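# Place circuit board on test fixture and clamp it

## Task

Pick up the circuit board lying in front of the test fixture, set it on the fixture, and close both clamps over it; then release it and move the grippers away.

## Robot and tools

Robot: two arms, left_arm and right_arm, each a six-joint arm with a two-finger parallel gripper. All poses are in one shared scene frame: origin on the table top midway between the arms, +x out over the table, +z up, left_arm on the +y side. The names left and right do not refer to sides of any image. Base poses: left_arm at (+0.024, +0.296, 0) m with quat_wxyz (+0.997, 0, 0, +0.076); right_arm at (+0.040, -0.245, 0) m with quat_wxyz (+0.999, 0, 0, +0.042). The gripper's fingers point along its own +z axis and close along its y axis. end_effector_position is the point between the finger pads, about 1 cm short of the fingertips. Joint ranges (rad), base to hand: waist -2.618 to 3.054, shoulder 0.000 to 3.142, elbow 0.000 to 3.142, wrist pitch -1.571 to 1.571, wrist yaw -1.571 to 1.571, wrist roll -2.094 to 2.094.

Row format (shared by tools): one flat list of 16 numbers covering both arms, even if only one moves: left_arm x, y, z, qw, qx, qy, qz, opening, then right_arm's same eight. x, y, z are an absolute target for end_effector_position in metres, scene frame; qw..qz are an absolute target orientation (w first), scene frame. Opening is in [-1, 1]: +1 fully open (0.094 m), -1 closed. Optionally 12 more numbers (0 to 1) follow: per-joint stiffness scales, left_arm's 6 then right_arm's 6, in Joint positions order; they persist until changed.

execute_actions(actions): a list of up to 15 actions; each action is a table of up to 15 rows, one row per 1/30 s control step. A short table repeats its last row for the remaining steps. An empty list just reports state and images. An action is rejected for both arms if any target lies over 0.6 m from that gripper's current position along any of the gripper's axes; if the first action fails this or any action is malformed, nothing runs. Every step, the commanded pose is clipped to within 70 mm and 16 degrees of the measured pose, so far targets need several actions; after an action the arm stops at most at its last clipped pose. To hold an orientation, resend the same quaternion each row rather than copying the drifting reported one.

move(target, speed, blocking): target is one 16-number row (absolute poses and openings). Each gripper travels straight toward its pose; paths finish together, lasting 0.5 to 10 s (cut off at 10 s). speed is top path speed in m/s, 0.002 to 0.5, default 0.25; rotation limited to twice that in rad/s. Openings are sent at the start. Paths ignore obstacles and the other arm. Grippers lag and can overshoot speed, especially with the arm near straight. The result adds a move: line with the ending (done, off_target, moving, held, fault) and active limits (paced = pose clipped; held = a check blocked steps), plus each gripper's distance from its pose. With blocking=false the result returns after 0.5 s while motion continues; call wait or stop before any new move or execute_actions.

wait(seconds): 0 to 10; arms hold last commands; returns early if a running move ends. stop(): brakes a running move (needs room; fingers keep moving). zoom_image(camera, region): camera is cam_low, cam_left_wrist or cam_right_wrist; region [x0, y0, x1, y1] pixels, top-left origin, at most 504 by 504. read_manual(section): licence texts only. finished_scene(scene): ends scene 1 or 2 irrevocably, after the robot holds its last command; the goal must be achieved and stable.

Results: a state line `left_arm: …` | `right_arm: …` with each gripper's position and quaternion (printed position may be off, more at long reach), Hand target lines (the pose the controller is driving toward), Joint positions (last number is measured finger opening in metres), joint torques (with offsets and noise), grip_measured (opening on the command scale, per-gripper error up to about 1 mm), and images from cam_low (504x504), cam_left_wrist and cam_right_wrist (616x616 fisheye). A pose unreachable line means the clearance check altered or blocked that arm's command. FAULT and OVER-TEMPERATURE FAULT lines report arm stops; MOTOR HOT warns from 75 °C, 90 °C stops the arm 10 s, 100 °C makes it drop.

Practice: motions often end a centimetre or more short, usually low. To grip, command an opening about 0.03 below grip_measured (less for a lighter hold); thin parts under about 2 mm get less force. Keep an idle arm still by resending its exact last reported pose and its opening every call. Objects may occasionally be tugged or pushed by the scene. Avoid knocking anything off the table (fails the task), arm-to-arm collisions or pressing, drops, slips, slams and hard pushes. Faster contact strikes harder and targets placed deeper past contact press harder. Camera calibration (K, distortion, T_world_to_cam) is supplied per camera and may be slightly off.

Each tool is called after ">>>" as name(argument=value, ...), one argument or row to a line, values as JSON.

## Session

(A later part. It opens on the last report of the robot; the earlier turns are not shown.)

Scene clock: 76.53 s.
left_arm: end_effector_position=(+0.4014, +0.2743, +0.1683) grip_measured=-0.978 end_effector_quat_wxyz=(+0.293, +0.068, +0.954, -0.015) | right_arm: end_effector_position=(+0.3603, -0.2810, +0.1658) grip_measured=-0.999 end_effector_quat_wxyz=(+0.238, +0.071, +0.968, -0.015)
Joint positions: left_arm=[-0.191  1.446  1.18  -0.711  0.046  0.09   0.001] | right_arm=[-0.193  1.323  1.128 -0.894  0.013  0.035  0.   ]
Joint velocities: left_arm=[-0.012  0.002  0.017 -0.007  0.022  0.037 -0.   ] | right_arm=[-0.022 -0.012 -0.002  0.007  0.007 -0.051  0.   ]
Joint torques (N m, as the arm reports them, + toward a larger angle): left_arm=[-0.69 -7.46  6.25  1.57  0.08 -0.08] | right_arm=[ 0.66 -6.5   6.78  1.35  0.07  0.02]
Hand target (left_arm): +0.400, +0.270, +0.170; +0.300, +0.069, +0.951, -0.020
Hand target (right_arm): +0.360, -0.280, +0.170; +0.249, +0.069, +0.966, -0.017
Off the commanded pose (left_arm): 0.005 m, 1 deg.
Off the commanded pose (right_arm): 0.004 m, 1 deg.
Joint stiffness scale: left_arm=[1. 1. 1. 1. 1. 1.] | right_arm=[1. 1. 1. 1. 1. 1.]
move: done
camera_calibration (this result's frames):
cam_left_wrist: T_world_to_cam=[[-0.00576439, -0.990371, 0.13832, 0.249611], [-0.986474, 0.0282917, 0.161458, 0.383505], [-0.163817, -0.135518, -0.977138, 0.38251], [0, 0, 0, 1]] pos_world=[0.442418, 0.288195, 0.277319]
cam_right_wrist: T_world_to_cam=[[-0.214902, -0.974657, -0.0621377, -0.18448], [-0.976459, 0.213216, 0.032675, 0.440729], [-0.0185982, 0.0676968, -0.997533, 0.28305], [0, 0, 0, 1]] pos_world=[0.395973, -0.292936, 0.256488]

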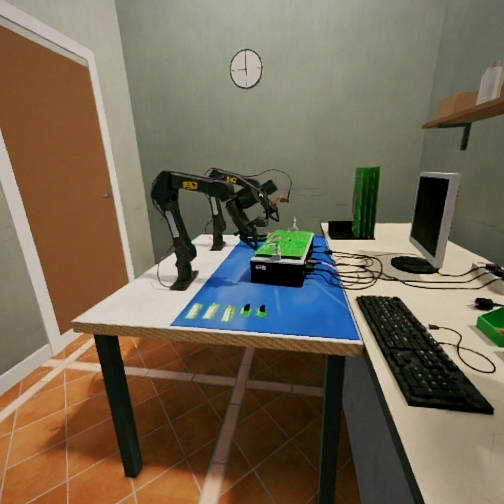

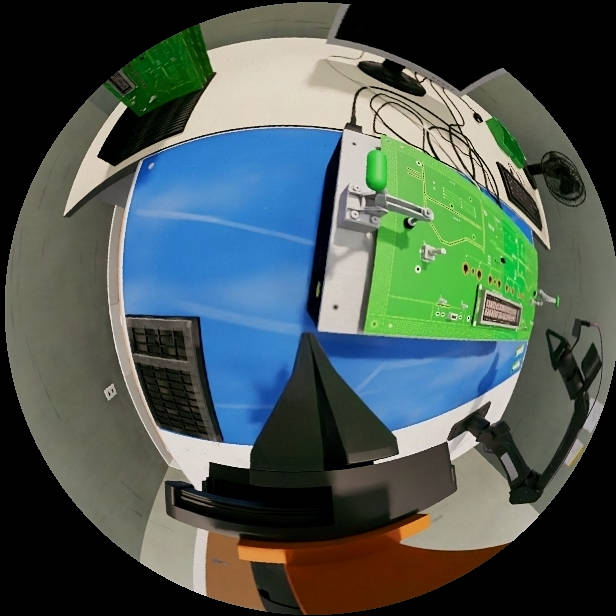

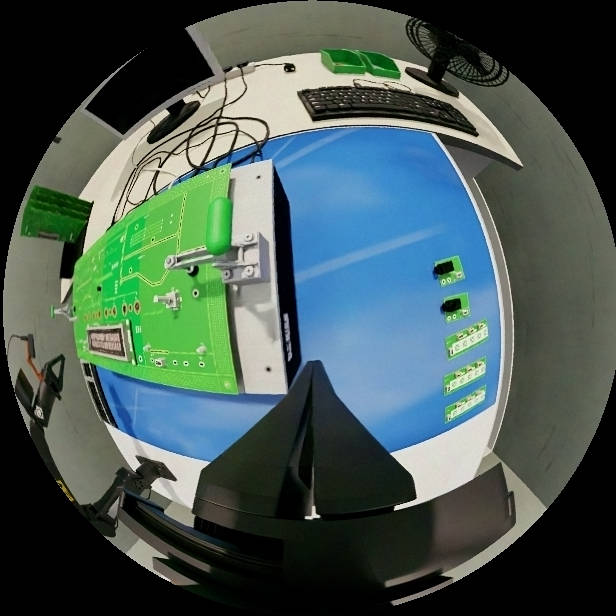

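>>> move(
  target=[0.46,0.23,0.23,0.2,0.069,0.977,-0.014,0.8,0.41,-0.24,0.225,0.15,0.069,0.986,-0.01,0.8],
  speed=0.15,
)

>>> move(
  target=[0.496,0.212,0.205,0.2,0.069,0.977,-0.014,0.8,0.446,-0.229,0.205,0.15,0.069,0.986,-0.01,0.8],
  speed=0.1,
)

Scene clock: 78.17 s.
left_arm: end_effector_position=(+0.4598, +0.2305, +0.2257) grip_measured=+0.798 end_effector_quat_wxyz=(+0.199, +0.072, +0.977, -0.016) | right_arm: end_effector_position=(+0.4084, -0.2404, +0.2228) grip_measured=+0.797 end_effector_quat_wxyz=(+0.150, +0.066, +0.986, -0.007)
Joint positions: left_arm=[-0.303  1.907  2.017 -1.28   0.001 -0.005  0.084] | right_arm=[-0.056  1.709  1.792 -1.355  0.042  0.157  0.084]
Joint velocities: left_arm=[-0.007 -0.012  0.007  0.022 -0.022  0.007  0.001] | right_arm=[-0.017  0.002  0.002 -0.007  0.022  0.007 -0.001]
Joint torques (N m, as the arm reports them, + toward a larger angle): left_arm=[-0.42 -9.21  8.84  1.04 -0.1  -0.1 ] | right_arm=[ 0.43 -6.81  8.82  0.88  0.15  0.07]
Hand target (left_arm): +0.460, +0.230, +0.230; +0.200, +0.068, +0.977, -0.013
Hand target (right_arm): +0.411, -0.240, +0.225; +0.151, +0.068, +0.986, -0.011
Off the commanded pose (left_arm): 0.004 m, 0 deg.
Off the commanded pose (right_arm): 0.003 m, 1 deg.
Joint stiffness scale: left_arm=[1. 1. 1. 1. 1. 1.] | right_arm=[1. 1. 1. 1. 1. 1.]
move: done
camera_calibration (this result's frames):
cam_left_wrist: T_world_to_cam=[[0.0125043, -0.992089, 0.12491, 0.193692], [-0.936479, 0.0321688, 0.349246, 0.366775], [-0.350502, -0.121343, -0.928668, 0.513906], [0, 0, 0, 1]] pos_world=[0.52118, 0.242719, 0.324959]
cam_right_wrist: T_world_to_cam=[[-0.211847, -0.975999, -0.0504645, -0.135222], [-0.957309, 0.196845, 0.211688, 0.425596], [-0.196674, 0.0931557, -0.976033, 0.412121], [0, 0, 0, 1]] pos_world=[0.459834, -0.254144, 0.305326]

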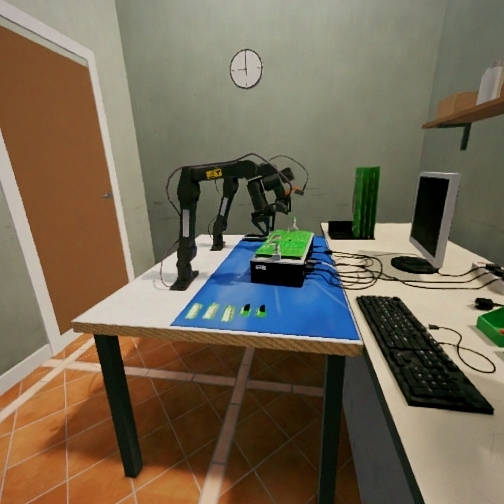

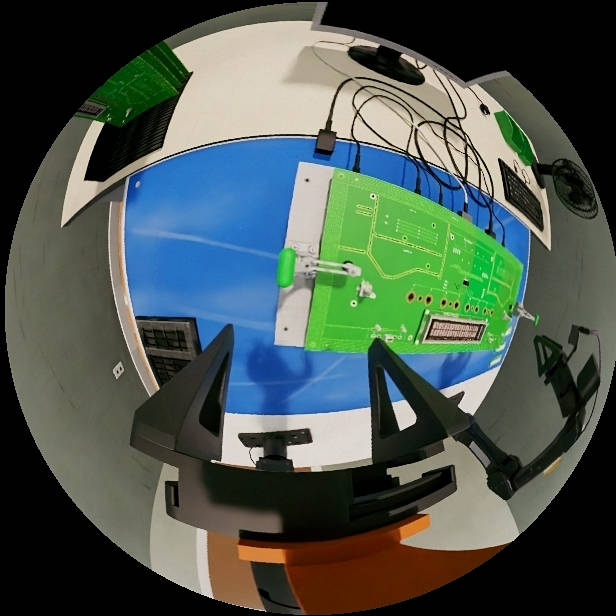

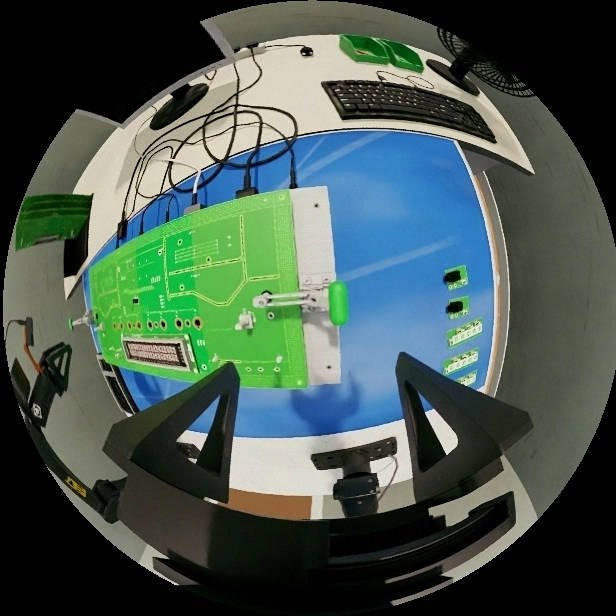

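Scene clock: 79.13 s.
left_arm: end_effector_position=(+0.4892, +0.2142, +0.1949) grip_measured=+0.798 end_effector_quat_wxyz=(+0.182, +0.073, +0.981, -0.015) | right_arm: end_effector_position=(+0.4395, -0.2303, +0.1990) grip_measured=+0.797 end_effector_quat_wxyz=(+0.137, +0.068, +0.988, -0.007)
Joint positions: left_arm=[-0.332  2.053  2.112 -1.263 -0.009 -0.03   0.084] | right_arm=[-0.03   1.838  1.859 -1.32   0.048  0.185  0.084]
Joint velocities: left_arm=[-0.002  0.012  0.007 -0.007  0.022  0.081 -0.001] | right_arm=[-0.012 -0.002  0.002 -0.051  0.081 -0.037 -0.001]
Joint torques (N m, as the arm reports them, + toward a larger angle): left_arm=[ -0.39 -11.25   8.85   1.2   -0.13  -0.11] | right_arm=[ 0.54 -8.73  8.82  1.04  0.13  0.04]
Hand target (left_arm): +0.495, +0.212, +0.205; +0.200, +0.069, +0.977, -0.014
Hand target (right_arm): +0.446, -0.229, +0.205; +0.150, +0.069, +0.986, -0.010
Off the commanded pose (left_arm): 0.012 m, 2 deg.
Off the commanded pose (right_arm): 0.009 m, 2 deg.
Joint stiffness scale: left_arm=[1. 1. 1. 1. 1. 1.] | right_arm=[1. 1. 1. 1. 1. 1.]
move: off_target (left_arm)
camera_calibration (this result's frames):
cam_left_wrist: T_world_to_cam=[[0.0150936, -0.99277, 0.119081, 0.180963], [-0.924086, 0.0316358, 0.380874, 0.393529], [-0.381888, -0.11579, -0.916927, 0.505455], [0, 0, 0, 1]] pos_world=[0.55395, 0.225731, 0.292031]
cam_right_wrist: T_world_to_cam=[[-0.215902, -0.975345, -0.0456922, -0.118916], [-0.950763, 0.199343, 0.237303, 0.450951], [-0.222344, 0.0946766, -0.97036, 0.404567], [0, 0, 0, 1]] pos_world=[0.493026, -0.244181, 0.28013]

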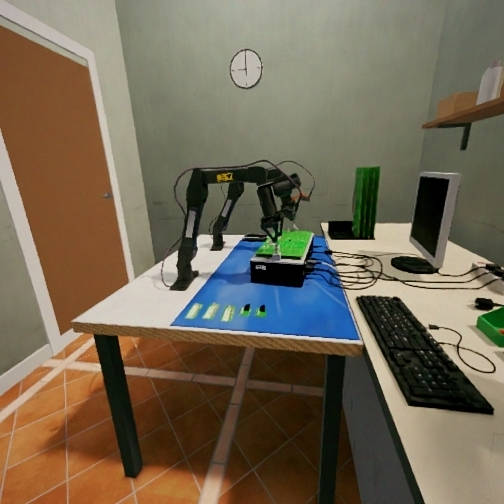

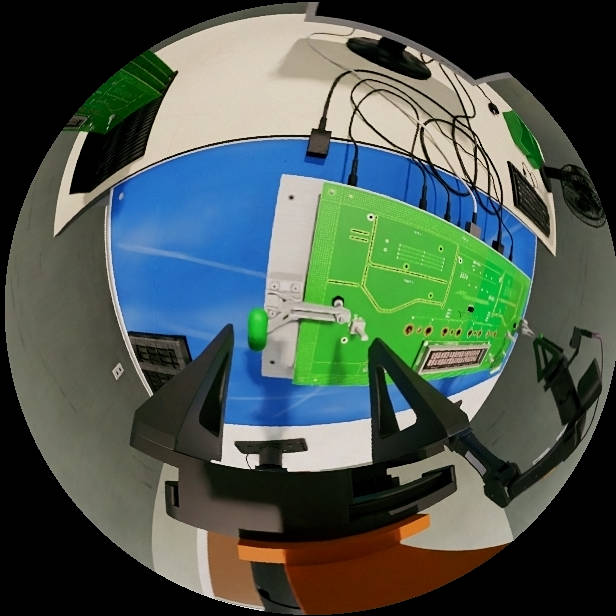

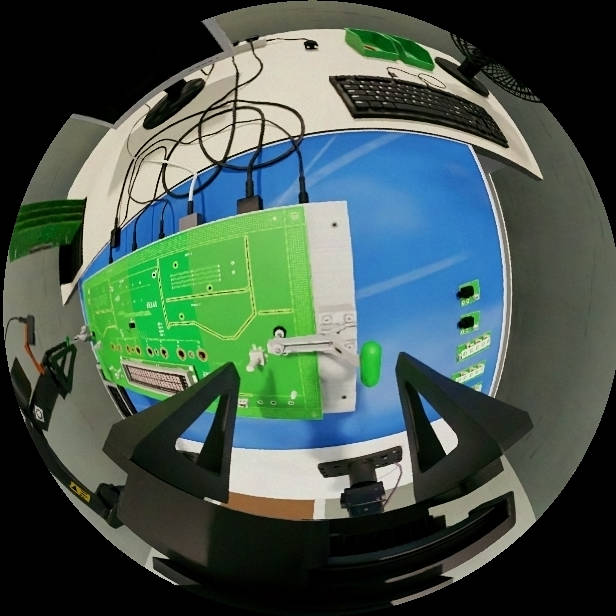

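>>> move(
  target=[0.496,0.213,0.162,0.2,0.069,0.977,-0.014,0.7,0.443,-0.231,0.162,0.15,0.069,0.986,-0.01,0.7],
  speed=0.05,
)

>>> zoom_image(
  camera="cam_left_wrist",
  region=[200, 280, 420, 430],
)

>>> zoom_image(
  camera="cam_right_wrist",
  region=[200, 310, 420, 460],
)

Scene clock: 80.47 s.
left_arm: end_effector_position=(+0.4958, +0.2130, +0.1542) grip_measured=+0.702 end_effector_quat_wxyz=(+0.187, +0.072, +0.980, -0.016) | right_arm: end_effector_position=(+0.4428, -0.2301, +0.1543) grip_measured=+0.703 end_effector_quat_wxyz=(+0.136, +0.068, +0.988, -0.008)
Joint positions: left_arm=[-0.332  2.03   1.909 -1.071 -0.009 -0.031  0.08 ] | right_arm=[-0.03   1.823  1.659 -1.138  0.048  0.185  0.08 ]
Joint velocities: left_arm=[ 0.007 -0.027 -0.012  0.022 -0.022 -0.007 -0.001] | right_arm=[ 0.007 -0.002 -0.012  0.066  0.007  0.022 -0.001]
Joint torques (N m, as the arm reports them, + toward a larger angle): left_arm=[ -0.27 -13.51   5.98   1.25  -0.09  -0.08] | right_arm=[  0.16 -11.58   6.3    1.     0.13   0.03]
Hand target (left_arm): +0.496, +0.213, +0.162; +0.200, +0.069, +0.977, -0.014
Hand target (right_arm): +0.443, -0.231, +0.162; +0.150, +0.069, +0.986, -0.010
Off the commanded pose (left_arm): 0.008 m, 2 deg.
Off the commanded pose (right_arm): 0.008 m, 2 deg.
Joint stiffness scale: left_arm=[1. 1. 1. 1. 1. 1.] | right_arm=[1. 1. 1. 1. 1. 1.]
move: done
camera_calibration (this result's frames):
cam_left_wrist: T_world_to_cam=[[0.0140949, -0.992502, 0.12141, 0.184601], [-0.928319, 0.032126, 0.370395, 0.41876], [-0.371519, -0.117928, -0.920906, 0.466451], [0, 0, 0, 1]] pos_world=[0.559436, 0.224771, 0.252038]
cam_right_wrist: T_world_to_cam=[[-0.216086, -0.975345, -0.044825, -0.12018], [-0.950294, 0.199552, 0.239, 0.464286], [-0.224163, 0.0942416, -0.969984, 0.36255], [0, 0, 0, 1]] pos_world=[0.496509, -0.244033, 0.235317]

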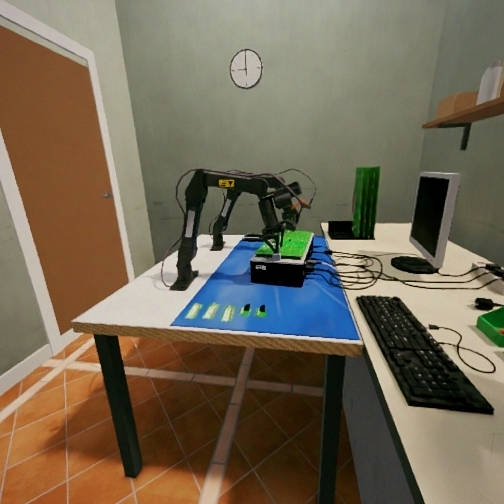

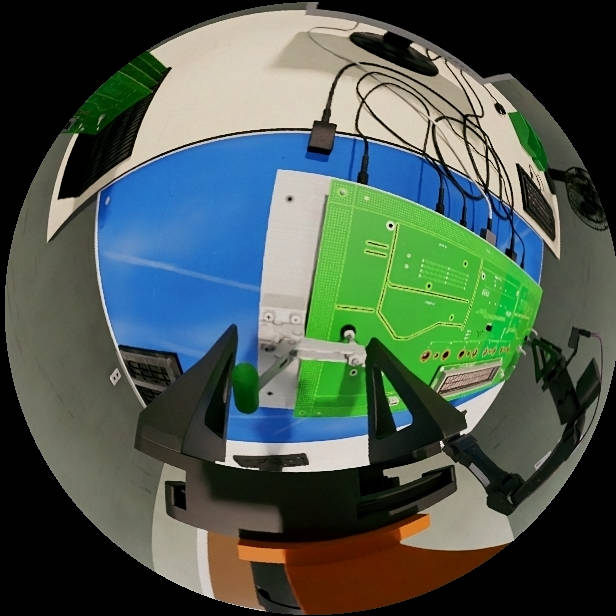

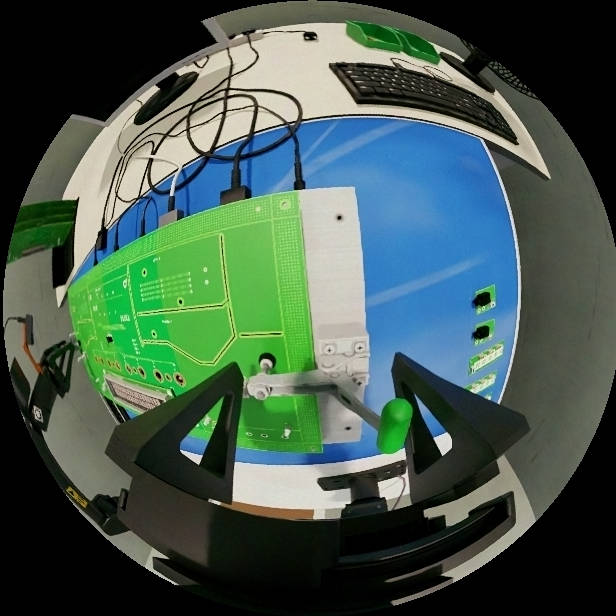

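Region (200, 280, 420, 430) of cam_left_wrist's 616x616 image, scaled by 2.291, with more detail than that image has; it fills the top 344 rows of this view, and the rest is white.

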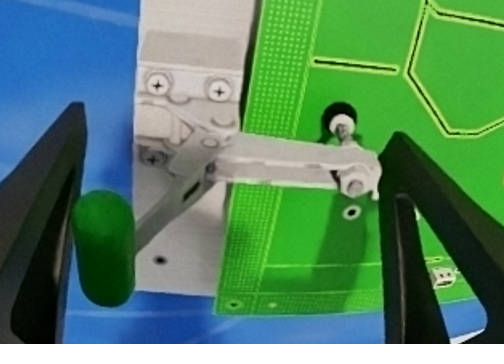

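Region (200, 310, 420, 460) of cam_right_wrist's 616x616 image, scaled by 2.291, with more detail than that image has; it fills the top 344 rows of this view, and the rest is white.

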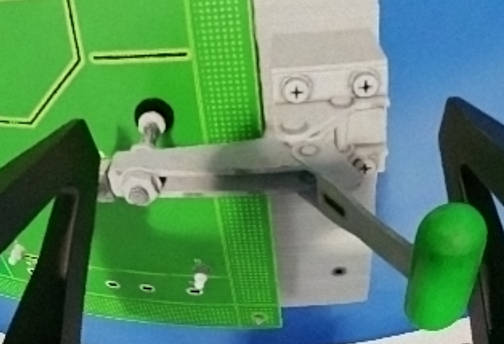

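>>> execute_actions(
  actions=[],
)

>>> execute_actions(
  actions=[
    [[0.496,0.211,0.162,0.2,0.069,0.977,-0.014,0.3,0.443,-0.229,0.162,0.15,0.069,0.986,-0.01,0.3]],
    [[0.496,0.208,0.162,0.2,0.069,0.977,-0.014,0.1,0.443,-0.226,0.162,0.15,0.069,0.986,-0.01,0.1]],
  ],
)

Scene clock: 80.73 s.
left_arm: end_effector_position=(+0.4961, +0.2129, +0.1543) grip_measured=+0.702 end_effector_quat_wxyz=(+0.188, +0.072, +0.979, -0.016) | right_arm: end_effector_position=(+0.4431, -0.2301, +0.1544) grip_measured=+0.703 end_effector_quat_wxyz=(+0.137, +0.068, +0.988, -0.008)
Joint positions: left_arm=[-0.332  2.03   1.909 -1.07  -0.009 -0.031  0.08 ] | right_arm=[-0.03   1.823  1.659 -1.137  0.048  0.185  0.08 ]
Joint velocities: left_arm=[-0.007 -0.012 -0.002 -0.051  0.022 -0.007 -0.001] | right_arm=[-0.012 -0.007 -0.002  0.007 -0.037 -0.007  0.001]
Joint torques (N m, as the arm reports them, + toward a larger angle): left_arm=[ -0.24 -13.49   6.     1.24  -0.09  -0.08] | right_arm=[  0.15 -11.52   6.3    1.03   0.14   0.03]
Hand target (left_arm): +0.496, +0.213, +0.162; +0.200, +0.069, +0.977, -0.014
Hand target (right_arm): +0.443, -0.231, +0.162; +0.150, +0.069, +0.986, -0.010
Off the commanded pose (left_arm): 0.008 m, 1 deg.
Off the commanded pose (right_arm): 0.008 m, 2 deg.
Joint stiffness scale: left_arm=[1. 1. 1. 1. 1. 1.] | right_arm=[1. 1. 1. 1. 1. 1.]
camera_calibration (this result's frames):
cam_left_wrist: T_world_to_cam=[[0.0139124, -0.992469, 0.121702, 0.184555], [-0.928874, 0.0322268, 0.368992, 0.419503], [-0.370136, -0.118179, -0.92143, 0.46615], [0, 0, 0, 1]] pos_world=[0.559636, 0.224735, 0.25227]
cam_right_wrist: T_world_to_cam=[[-0.216035, -0.975342, -0.0451332, -0.120077], [-0.950566, 0.199537, 0.237927, 0.464808], [-0.223054, 0.0943025, -0.970234, 0.362245], [0, 0, 0, 1]] pos_world=[0.49669, -0.244023, 0.235453]

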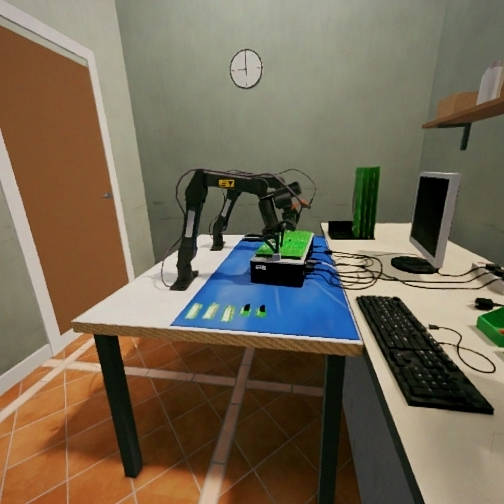

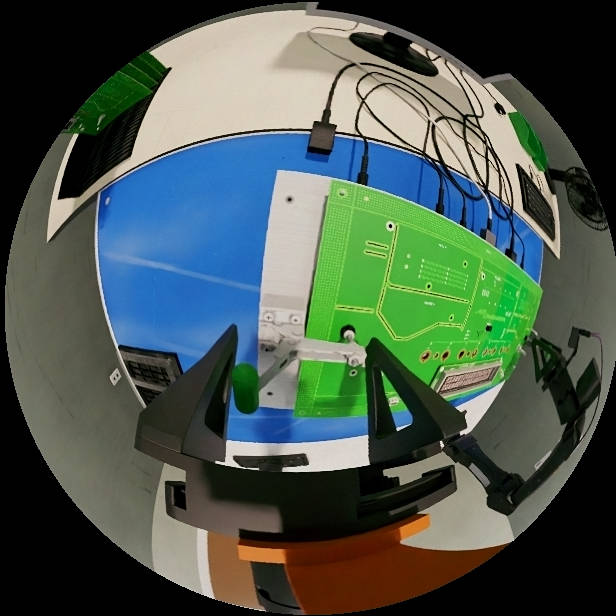

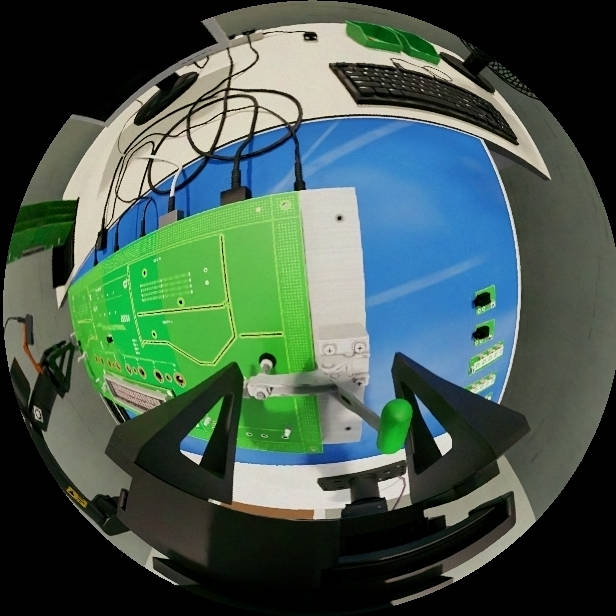

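Scene clock: 81.73 s.
left_arm: end_effector_position=(+0.4954, +0.2048, +0.1610) grip_measured=+0.107 end_effector_quat_wxyz=(+0.196, +0.071, +0.978, -0.027) | right_arm: end_effector_position=(+0.4446, -0.2232, +0.1589) grip_measured=+0.107 end_effector_quat_wxyz=(+0.146, +0.070, +0.987, +0.001)
Joint positions: left_arm=[-0.343  2.017  1.909 -1.064  0.006 -0.047  0.052] | right_arm=[-0.017  1.812  1.659 -1.128  0.038  0.203  0.052]
Joint velocities: left_arm=[ 0.012  0.017 -0.007 -0.037  0.022 -0.007  0.   ] | right_arm=[ 0.017  0.002  0.002  0.022 -0.095 -0.007  0.001]
Joint torques (N m, as the arm reports them, + toward a larger angle): left_arm=[ -0.29 -11.71   6.74   1.2   -0.29  -0.01] | right_arm=[  0.25 -10.42   6.75   0.97   0.24  -0.01]
Hand target (left_arm): +0.496, +0.208, +0.162; +0.200, +0.069, +0.977, -0.014
Hand target (right_arm): +0.443, -0.226, +0.162; +0.150, +0.069, +0.986, -0.010
Off the commanded pose (left_arm): 0.003 m, 2 deg.
Off the commanded pose (right_arm): 0.004 m, 1 deg.
Joint stiffness scale: left_arm=[1. 1. 1. 1. 1. 1.] | right_arm=[1. 1. 1. 1. 1. 1.]
camera_calibration (this result's frames):
cam_left_wrist: T_world_to_cam=[[0.00965534, -0.989429, 0.144695, 0.173445], [-0.934251, 0.0426603, 0.354054, 0.419584], [-0.356485, -0.1386, -0.923964, 0.468904], [0, 0, 0, 1]] pos_world=[0.557479, 0.218702, 0.259598]
cam_right_wrist: T_world_to_cam=[[-0.21692, -0.974072, -0.0642561, -0.109116], [-0.95462, 0.197907, 0.22256, 0.467648], [-0.204072, 0.109618, -0.972799, 0.361693], [0, 0, 0, 1]] pos_world=[0.496569, -0.238486, 0.240764]

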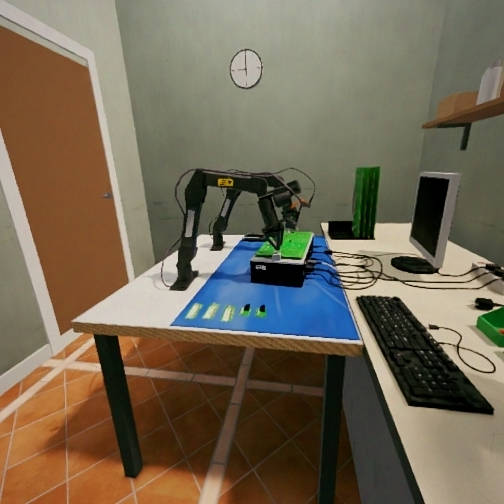

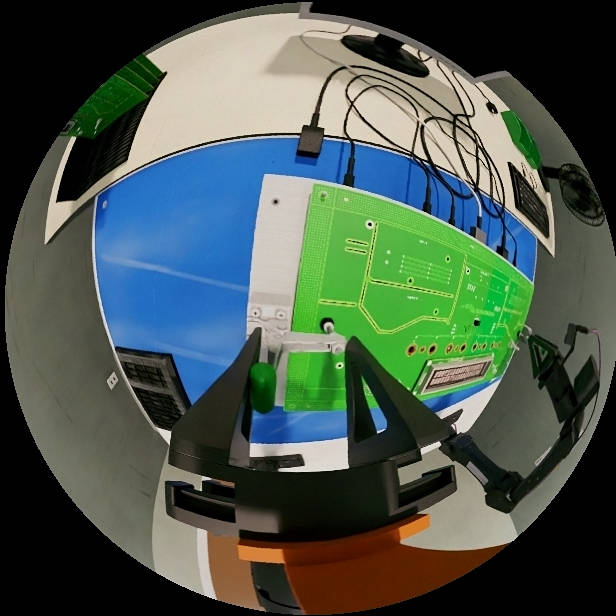

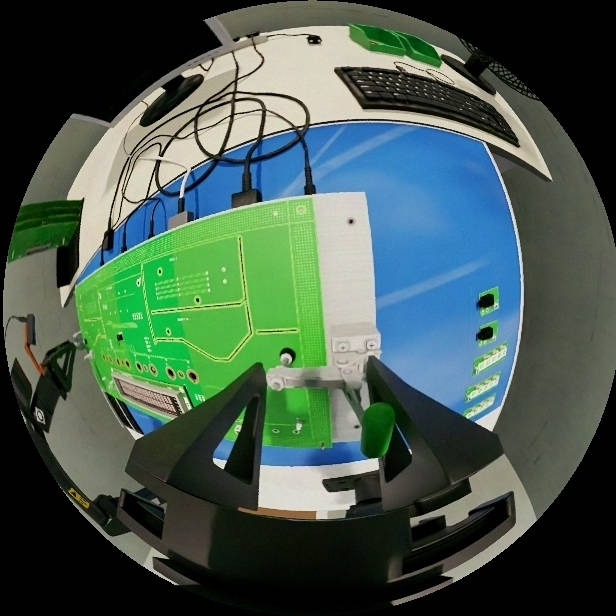

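>>> execute_actions(
  actions=[
    [[0.496,0.203,0.158,0.2,0.069,0.977,-0.014,0.0,0.443,-0.221,0.158,0.15,0.069,0.986,-0.01,0.0]],
    [[0.496,0.200,0.157,0.2,0.069,0.977,-0.014,-0.1,0.443,-0.218,0.157,0.15,0.069,0.986,-0.01,-0.1]],
  ],
)

Scene clock: 82.80 s.
left_arm: end_effector_position=(+0.4955, +0.2021, +0.1614) grip_measured=-0.038 end_effector_quat_wxyz=(+0.198, +0.069, +0.977, -0.024) | right_arm: end_effector_position=(+0.4454, -0.2204, +0.1595) grip_measured=-0.050 end_effector_quat_wxyz=(+0.149, +0.070, +0.986, -0.005)
Joint positions: left_arm=[-0.352  2.016  1.909 -1.061 -0.003 -0.059  0.045] | right_arm=[-0.003  1.811  1.658 -1.122  0.054  0.216  0.045]
Joint velocities: left_arm=[-0.002 -0.017  0.002 -0.037 -0.022 -0.066 -0.002] | right_arm=[-0.007 -0.002 -0.007 -0.037  0.066 -0.066  0.   ]
Joint torques (N m, as the arm reports them, + toward a larger angle): left_arm=[ -1.17 -11.28   5.74   1.35  -0.29  -0.08] | right_arm=[ 1.08 -9.96  5.29  1.1   0.19  0.06]
Hand target (left_arm): +0.496, +0.200, +0.157; +0.200, +0.069, +0.977, -0.014
Hand target (right_arm): +0.443, -0.218, +0.157; +0.150, +0.069, +0.986, -0.010
Off the commanded pose (left_arm): 0.005 m, 1 deg.
Off the commanded pose (right_arm): 0.004 m, 1 deg.
Joint stiffness scale: left_arm=[1. 1. 1. 1. 1. 1.] | right_arm=[1. 1. 1. 1. 1. 1.]
camera_calibration (this result's frames):
cam_left_wrist: T_world_to_cam=[[0.0151005, -0.989787, 0.141755, 0.168605], [-0.935788, 0.0359536, 0.350726, 0.422282], [-0.35224, -0.137949, -0.925687, 0.46701], [0, 0, 0, 1]] pos_world=[0.55712, 0.216124, 0.260299]
cam_right_wrist: T_world_to_cam=[[-0.219594, -0.97402, -0.0553538, -0.106333], [-0.955539, 0.203289, 0.213586, 0.470755], [-0.196784, 0.0997948, -0.975355, 0.357156], [0, 0, 0, 1]] pos_world=[0.496758, -0.234912, 0.241921]

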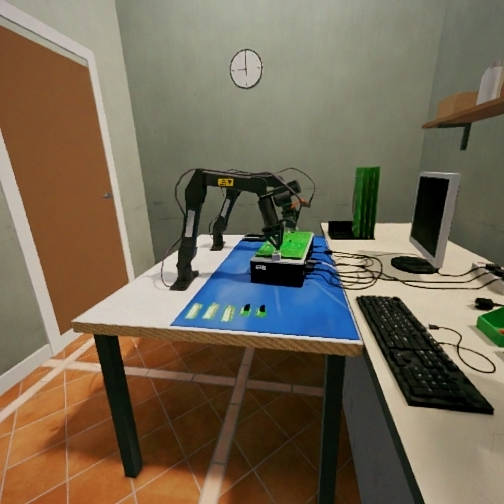

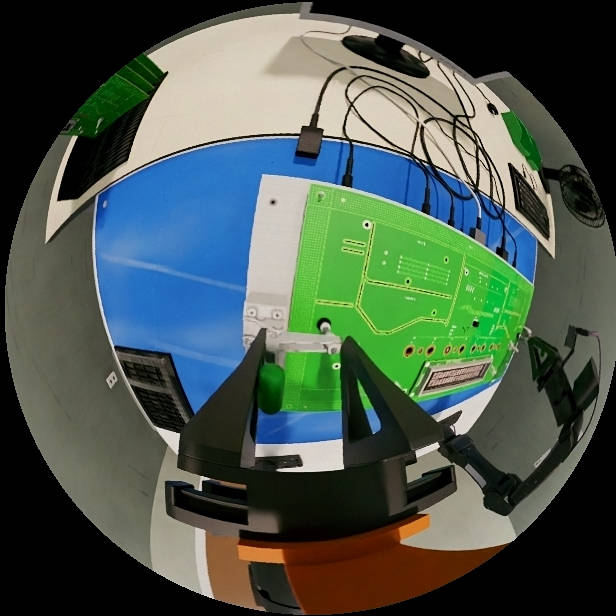

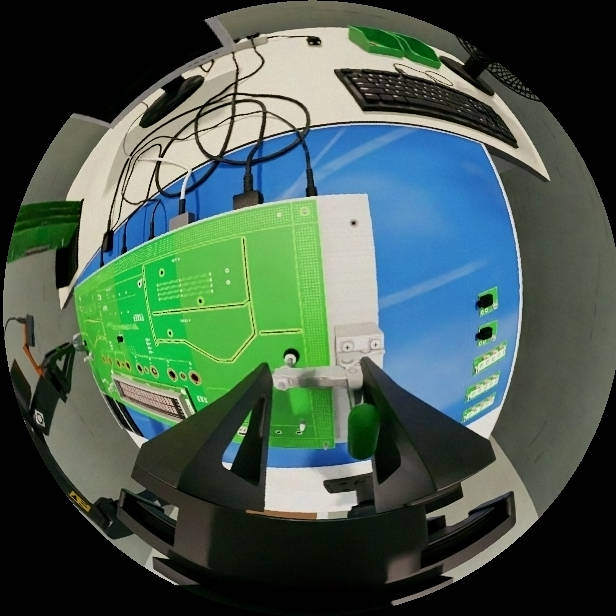

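Stalled; open and check.

>>> execute_actions(
  actions=[
    [[0.496,0.205,0.162,0.2,0.069,0.977,-0.014,0.7,0.443,-0.223,0.162,0.15,0.069,0.986,-0.01,0.7]],
    [[0.496,0.205,0.162,0.2,0.069,0.977,-0.014,0.7,0.443,-0.223,0.162,0.15,0.069,0.986,-0.01,0.7]],
  ],
)

Scene clock: 85.53 s.
left_arm: end_effector_position=(+0.4959, +0.2042, +0.1614) grip_measured=+0.698 end_effector_quat_wxyz=(+0.199, +0.068, +0.978, -0.019) | right_arm: end_effector_position=(+0.4451, -0.2205, +0.1594) grip_measured=+0.697 end_effector_quat_wxyz=(+0.149, +0.070, +0.986, -0.005)
Joint positions: left_arm=[-0.352  2.016  1.909 -1.061 -0.015 -0.058  0.08 ] | right_arm=[-0.003  1.811  1.658 -1.124  0.055  0.215  0.08 ]
Joint velocities: left_arm=[ 0.002 -0.007 -0.002 -0.037 -0.007  0.022 -0.001] | right_arm=[-0.012 -0.007 -0.002 -0.051 -0.051 -0.066 -0.001]
Joint torques (N m, as the arm reports them, + toward a larger angle): left_arm=[ -0.16 -11.43   7.01   1.17  -0.13   0.06] | right_arm=[ -0.17 -10.02   7.04   0.91   0.14  -0.05]
Hand target (left_arm): +0.496, +0.205, +0.162; +0.200, +0.069, +0.977, -0.014
Hand target (right_arm): +0.443, -0.223, +0.162; +0.150, +0.069, +0.986, -0.010
Off the commanded pose (left_arm): 0.001 m, 1 deg.
Off the commanded pose (right_arm): 0.004 m, 1 deg.
Joint stiffness scale: left_arm=[1. 1. 1. 1. 1. 1.] | right_arm=[1. 1. 1. 1. 1. 1.]
camera_calibration (this result's frames):
cam_left_wrist: T_world_to_cam=[[0.0190353, -0.991189, 0.131081, 0.170701], [-0.93669, 0.0281687, 0.349025, 0.424898], [-0.349642, -0.129426, -0.9279, 0.464785], [0, 0, 0, 1]] pos_world=[0.557257, 0.217384, 0.260598]
cam_right_wrist: T_world_to_cam=[[-0.219535, -0.974104, -0.0540919, -0.106823], [-0.955252, 0.203359, 0.214798, 0.470168], [-0.198235, 0.098827, -0.97516, 0.357404], [0, 0, 0, 1]] pos_world=[0.496528, -0.234991, 0.241757]

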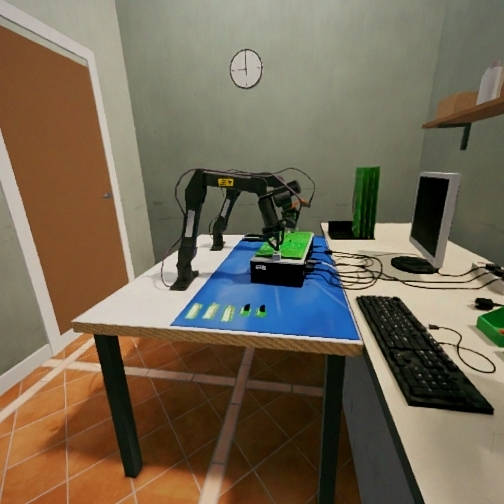

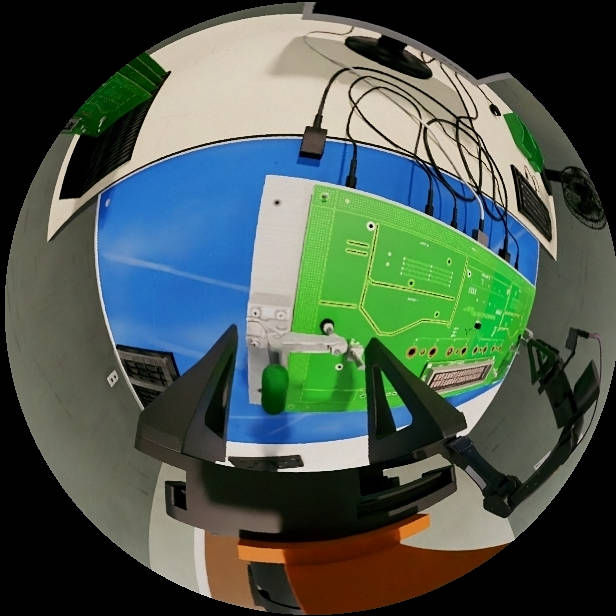

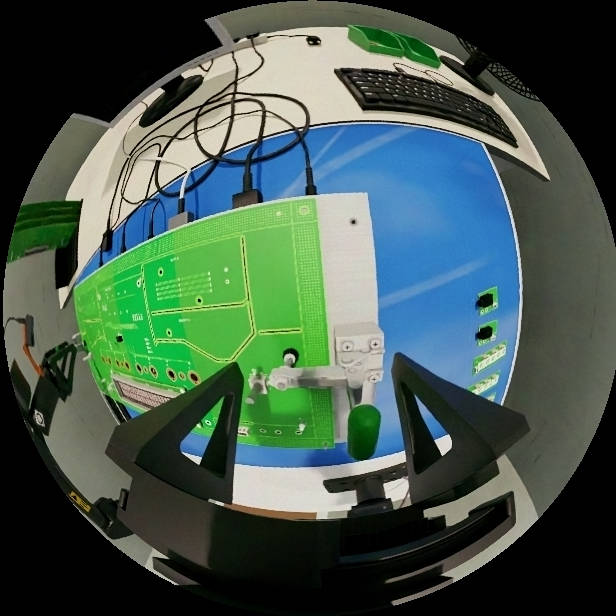

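Both locked. Lift and retreat.

>>> move(
  target=[0.475,0.21,0.235,0.25,0.069,0.966,-0.014,0.7,0.43,-0.225,0.235,0.22,0.069,0.973,-0.01,0.7],
  speed=0.15,
)

>>> move(
  target=[0.25,0.33,0.22,0.2,0.069,0.977,-0.014,0.7,0.25,-0.28,0.22,0.2,0.069,0.977,-0.01,0.7],
)

Scene clock: 86.70 s.
left_arm: end_effector_position=(+0.4778, +0.2102, +0.2248) grip_measured=+0.698 end_effector_quat_wxyz=(+0.243, +0.065, +0.968, -0.018) | right_arm: end_effector_position=(+0.4319, -0.2254, +0.2253) grip_measured=+0.697 end_effector_quat_wxyz=(+0.210, +0.073, +0.975, -0.006)
Joint positions: left_arm=[-0.352  1.894  1.954 -1.14  -0.028 -0.058  0.08 ] | right_arm=[-0.003  1.685  1.731 -1.2    0.076  0.215  0.08 ]
Joint velocities: left_arm=[-0.002 -0.012 -0.002  0.051 -0.007 -0.022 -0.001] | right_arm=[ 0.012 -0.007  0.007 -0.051 -0.066 -0.022  0.   ]
Joint torques (N m, as the arm reports them, + toward a larger angle): left_arm=[ -0.49 -10.8    8.72   1.1   -0.15   0.1 ] | right_arm=[ 0.61 -9.    8.67  1.17  0.18 -0.03]
Hand target (left_arm): +0.476, +0.210, +0.235; +0.250, +0.070, +0.966, -0.014
Hand target (right_arm): +0.431, -0.225, +0.235; +0.220, +0.070, +0.973, -0.010
Off the commanded pose (left_arm): 0.011 m, 1 deg.
Off the commanded pose (right_arm): 0.010 m, 1 deg.
Joint stiffness scale: left_arm=[1. 1. 1. 1. 1. 1.] | right_arm=[1. 1. 1. 1. 1. 1.]
move: off_target (left_arm)
camera_calibration (this result's frames):
cam_left_wrist: T_world_to_cam=[[0.0123626, -0.990237, 0.138848, 0.169975], [-0.964556, 0.0247943, 0.26271, 0.419018], [-0.263587, -0.137174, -0.954832, 0.48454], [0, 0, 0, 1]] pos_world=[0.529783, 0.224393, 0.328974]
cam_right_wrist: T_world_to_cam=[[-0.218978, -0.973101, -0.0715714, -0.106975], [-0.97282, 0.212077, 0.0929708, 0.481472], [-0.0752913, 0.0899847, -0.993093, 0.368435], [0, 0, 0, 1]] pos_world=[0.4727, -0.239361, 0.313471]

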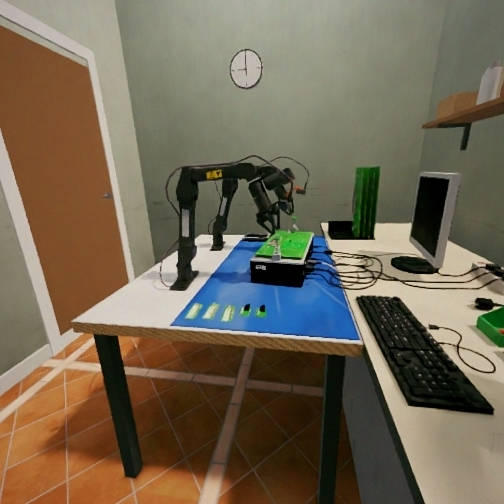

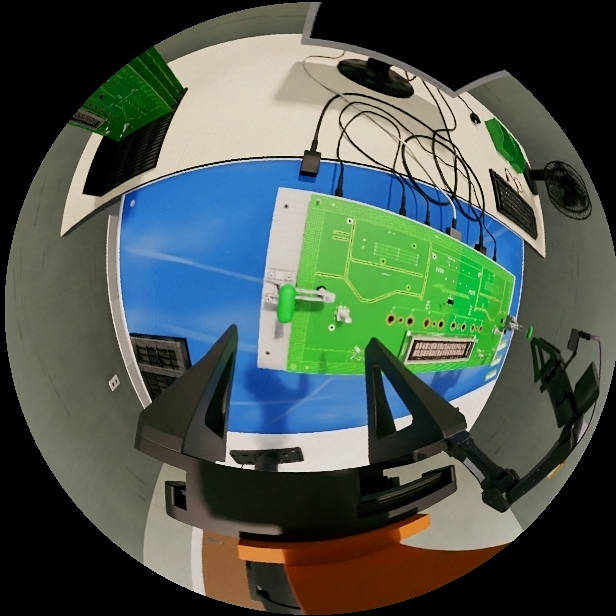

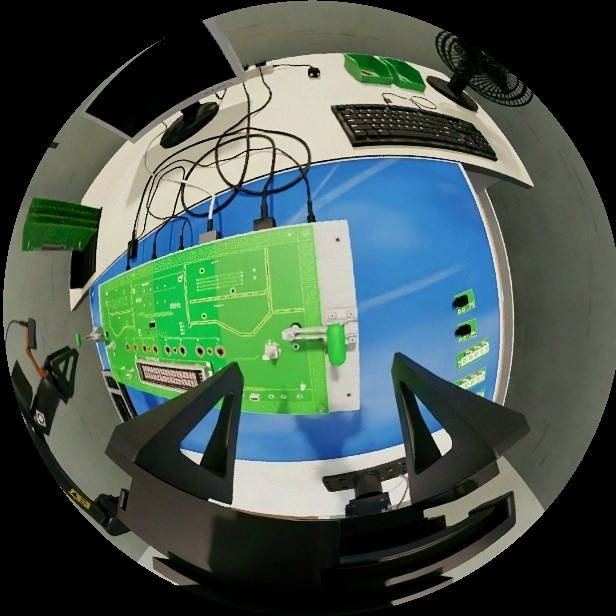

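Scene clock: 88.40 s.
left_arm: end_effector_position=(+0.2581, +0.3319, +0.2265) grip_measured=+0.698 end_effector_quat_wxyz=(+0.212, +0.065, +0.975, -0.011) | right_arm: end_effector_position=(+0.2544, -0.2796, +0.2228) grip_measured=+0.697 end_effector_quat_wxyz=(+0.200, +0.071, +0.977, -0.010)
Joint positions: left_arm=[ 0.111  1.126  1.279 -1.323  0.154  0.365  0.08 ] | right_arm=[-0.27   1.055  1.236 -1.349 -0.024 -0.034  0.08 ]
Joint velocities: left_arm=[-0.007  0.012 -0.012  0.037 -0.037 -0.022  0.001] | right_arm=[-0.012  0.002  0.002 -0.022 -0.007  0.022  0.   ]
Joint torques (N m, as the arm reports them, + toward a larger angle): left_arm=[ 0.68 -2.98  5.34  1.02  0.17  0.15] | right_arm=[-0.7  -2.96  5.84  1.12 -0.09 -0.06]
Hand target (left_arm): +0.251, +0.330, +0.222; +0.203, +0.068, +0.977, -0.017
Hand target (right_arm): +0.249, -0.279, +0.222; +0.199, +0.070, +0.977, -0.008
Off the commanded pose (left_arm): 0.011 m, 2 deg.
Off the commanded pose (right_arm): 0.005 m, 0 deg.
Joint stiffness scale: left_arm=[1. 1. 1. 1. 1. 1.] | right_arm=[1. 1. 1. 1. 1. 1.]
move: off_target (left_arm)
camera_calibration (this result's frames):
cam_left_wrist: T_world_to_cam=[[0.0246578, -0.992568, 0.119164, 0.295064], [-0.946112, 0.0153315, 0.323475, 0.188329], [-0.322898, -0.120719, -0.938703, 0.451175], [0, 0, 0, 1]] pos_world=[0.316588, 0.344449, 0.327439]
cam_right_wrist: T_world_to_cam=[[-0.217846, -0.974138, -0.0599894, -0.201867], [-0.971258, 0.210341, 0.111421, 0.315481], [-0.095921, 0.0825378, -0.991961, 0.360361], [0, 0, 0, 1]] pos_world=[0.297003, -0.292749, 0.310203]

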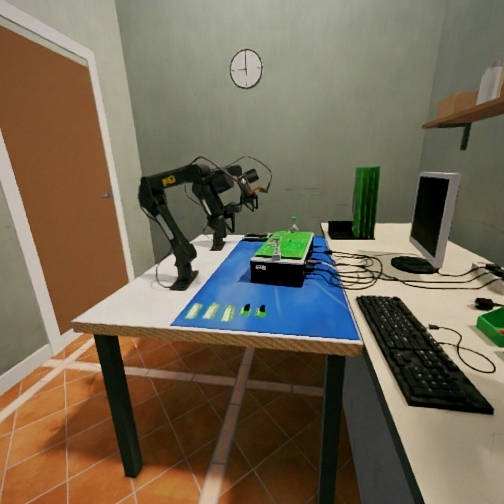

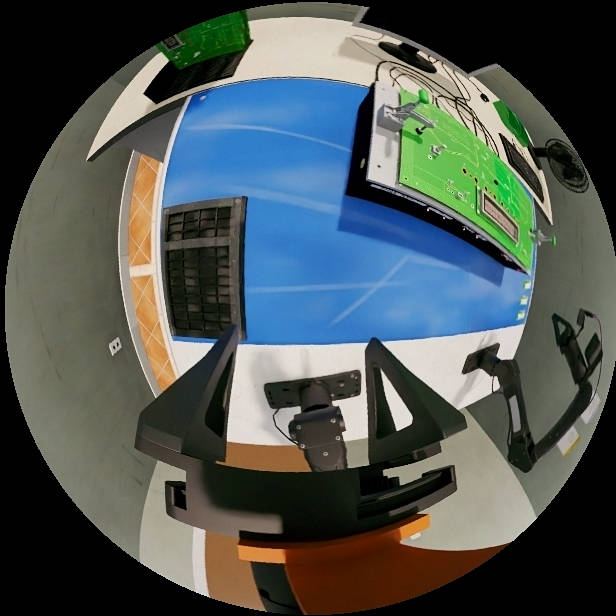

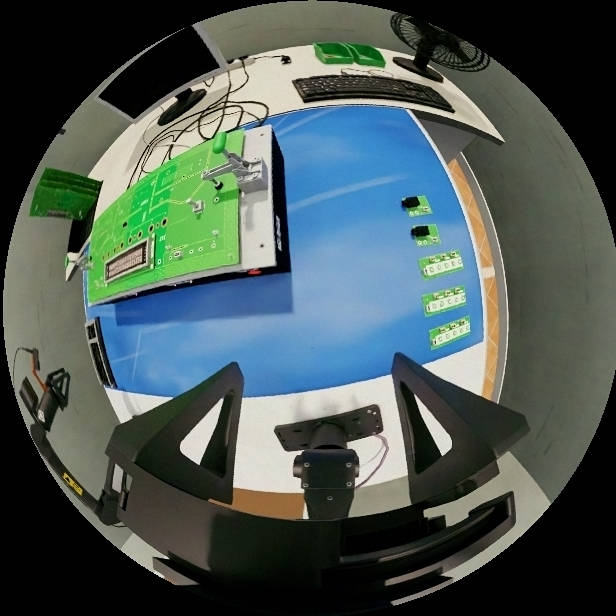

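>>> finished_scene(
  scene=1,
)

The scene is finished: the task was done.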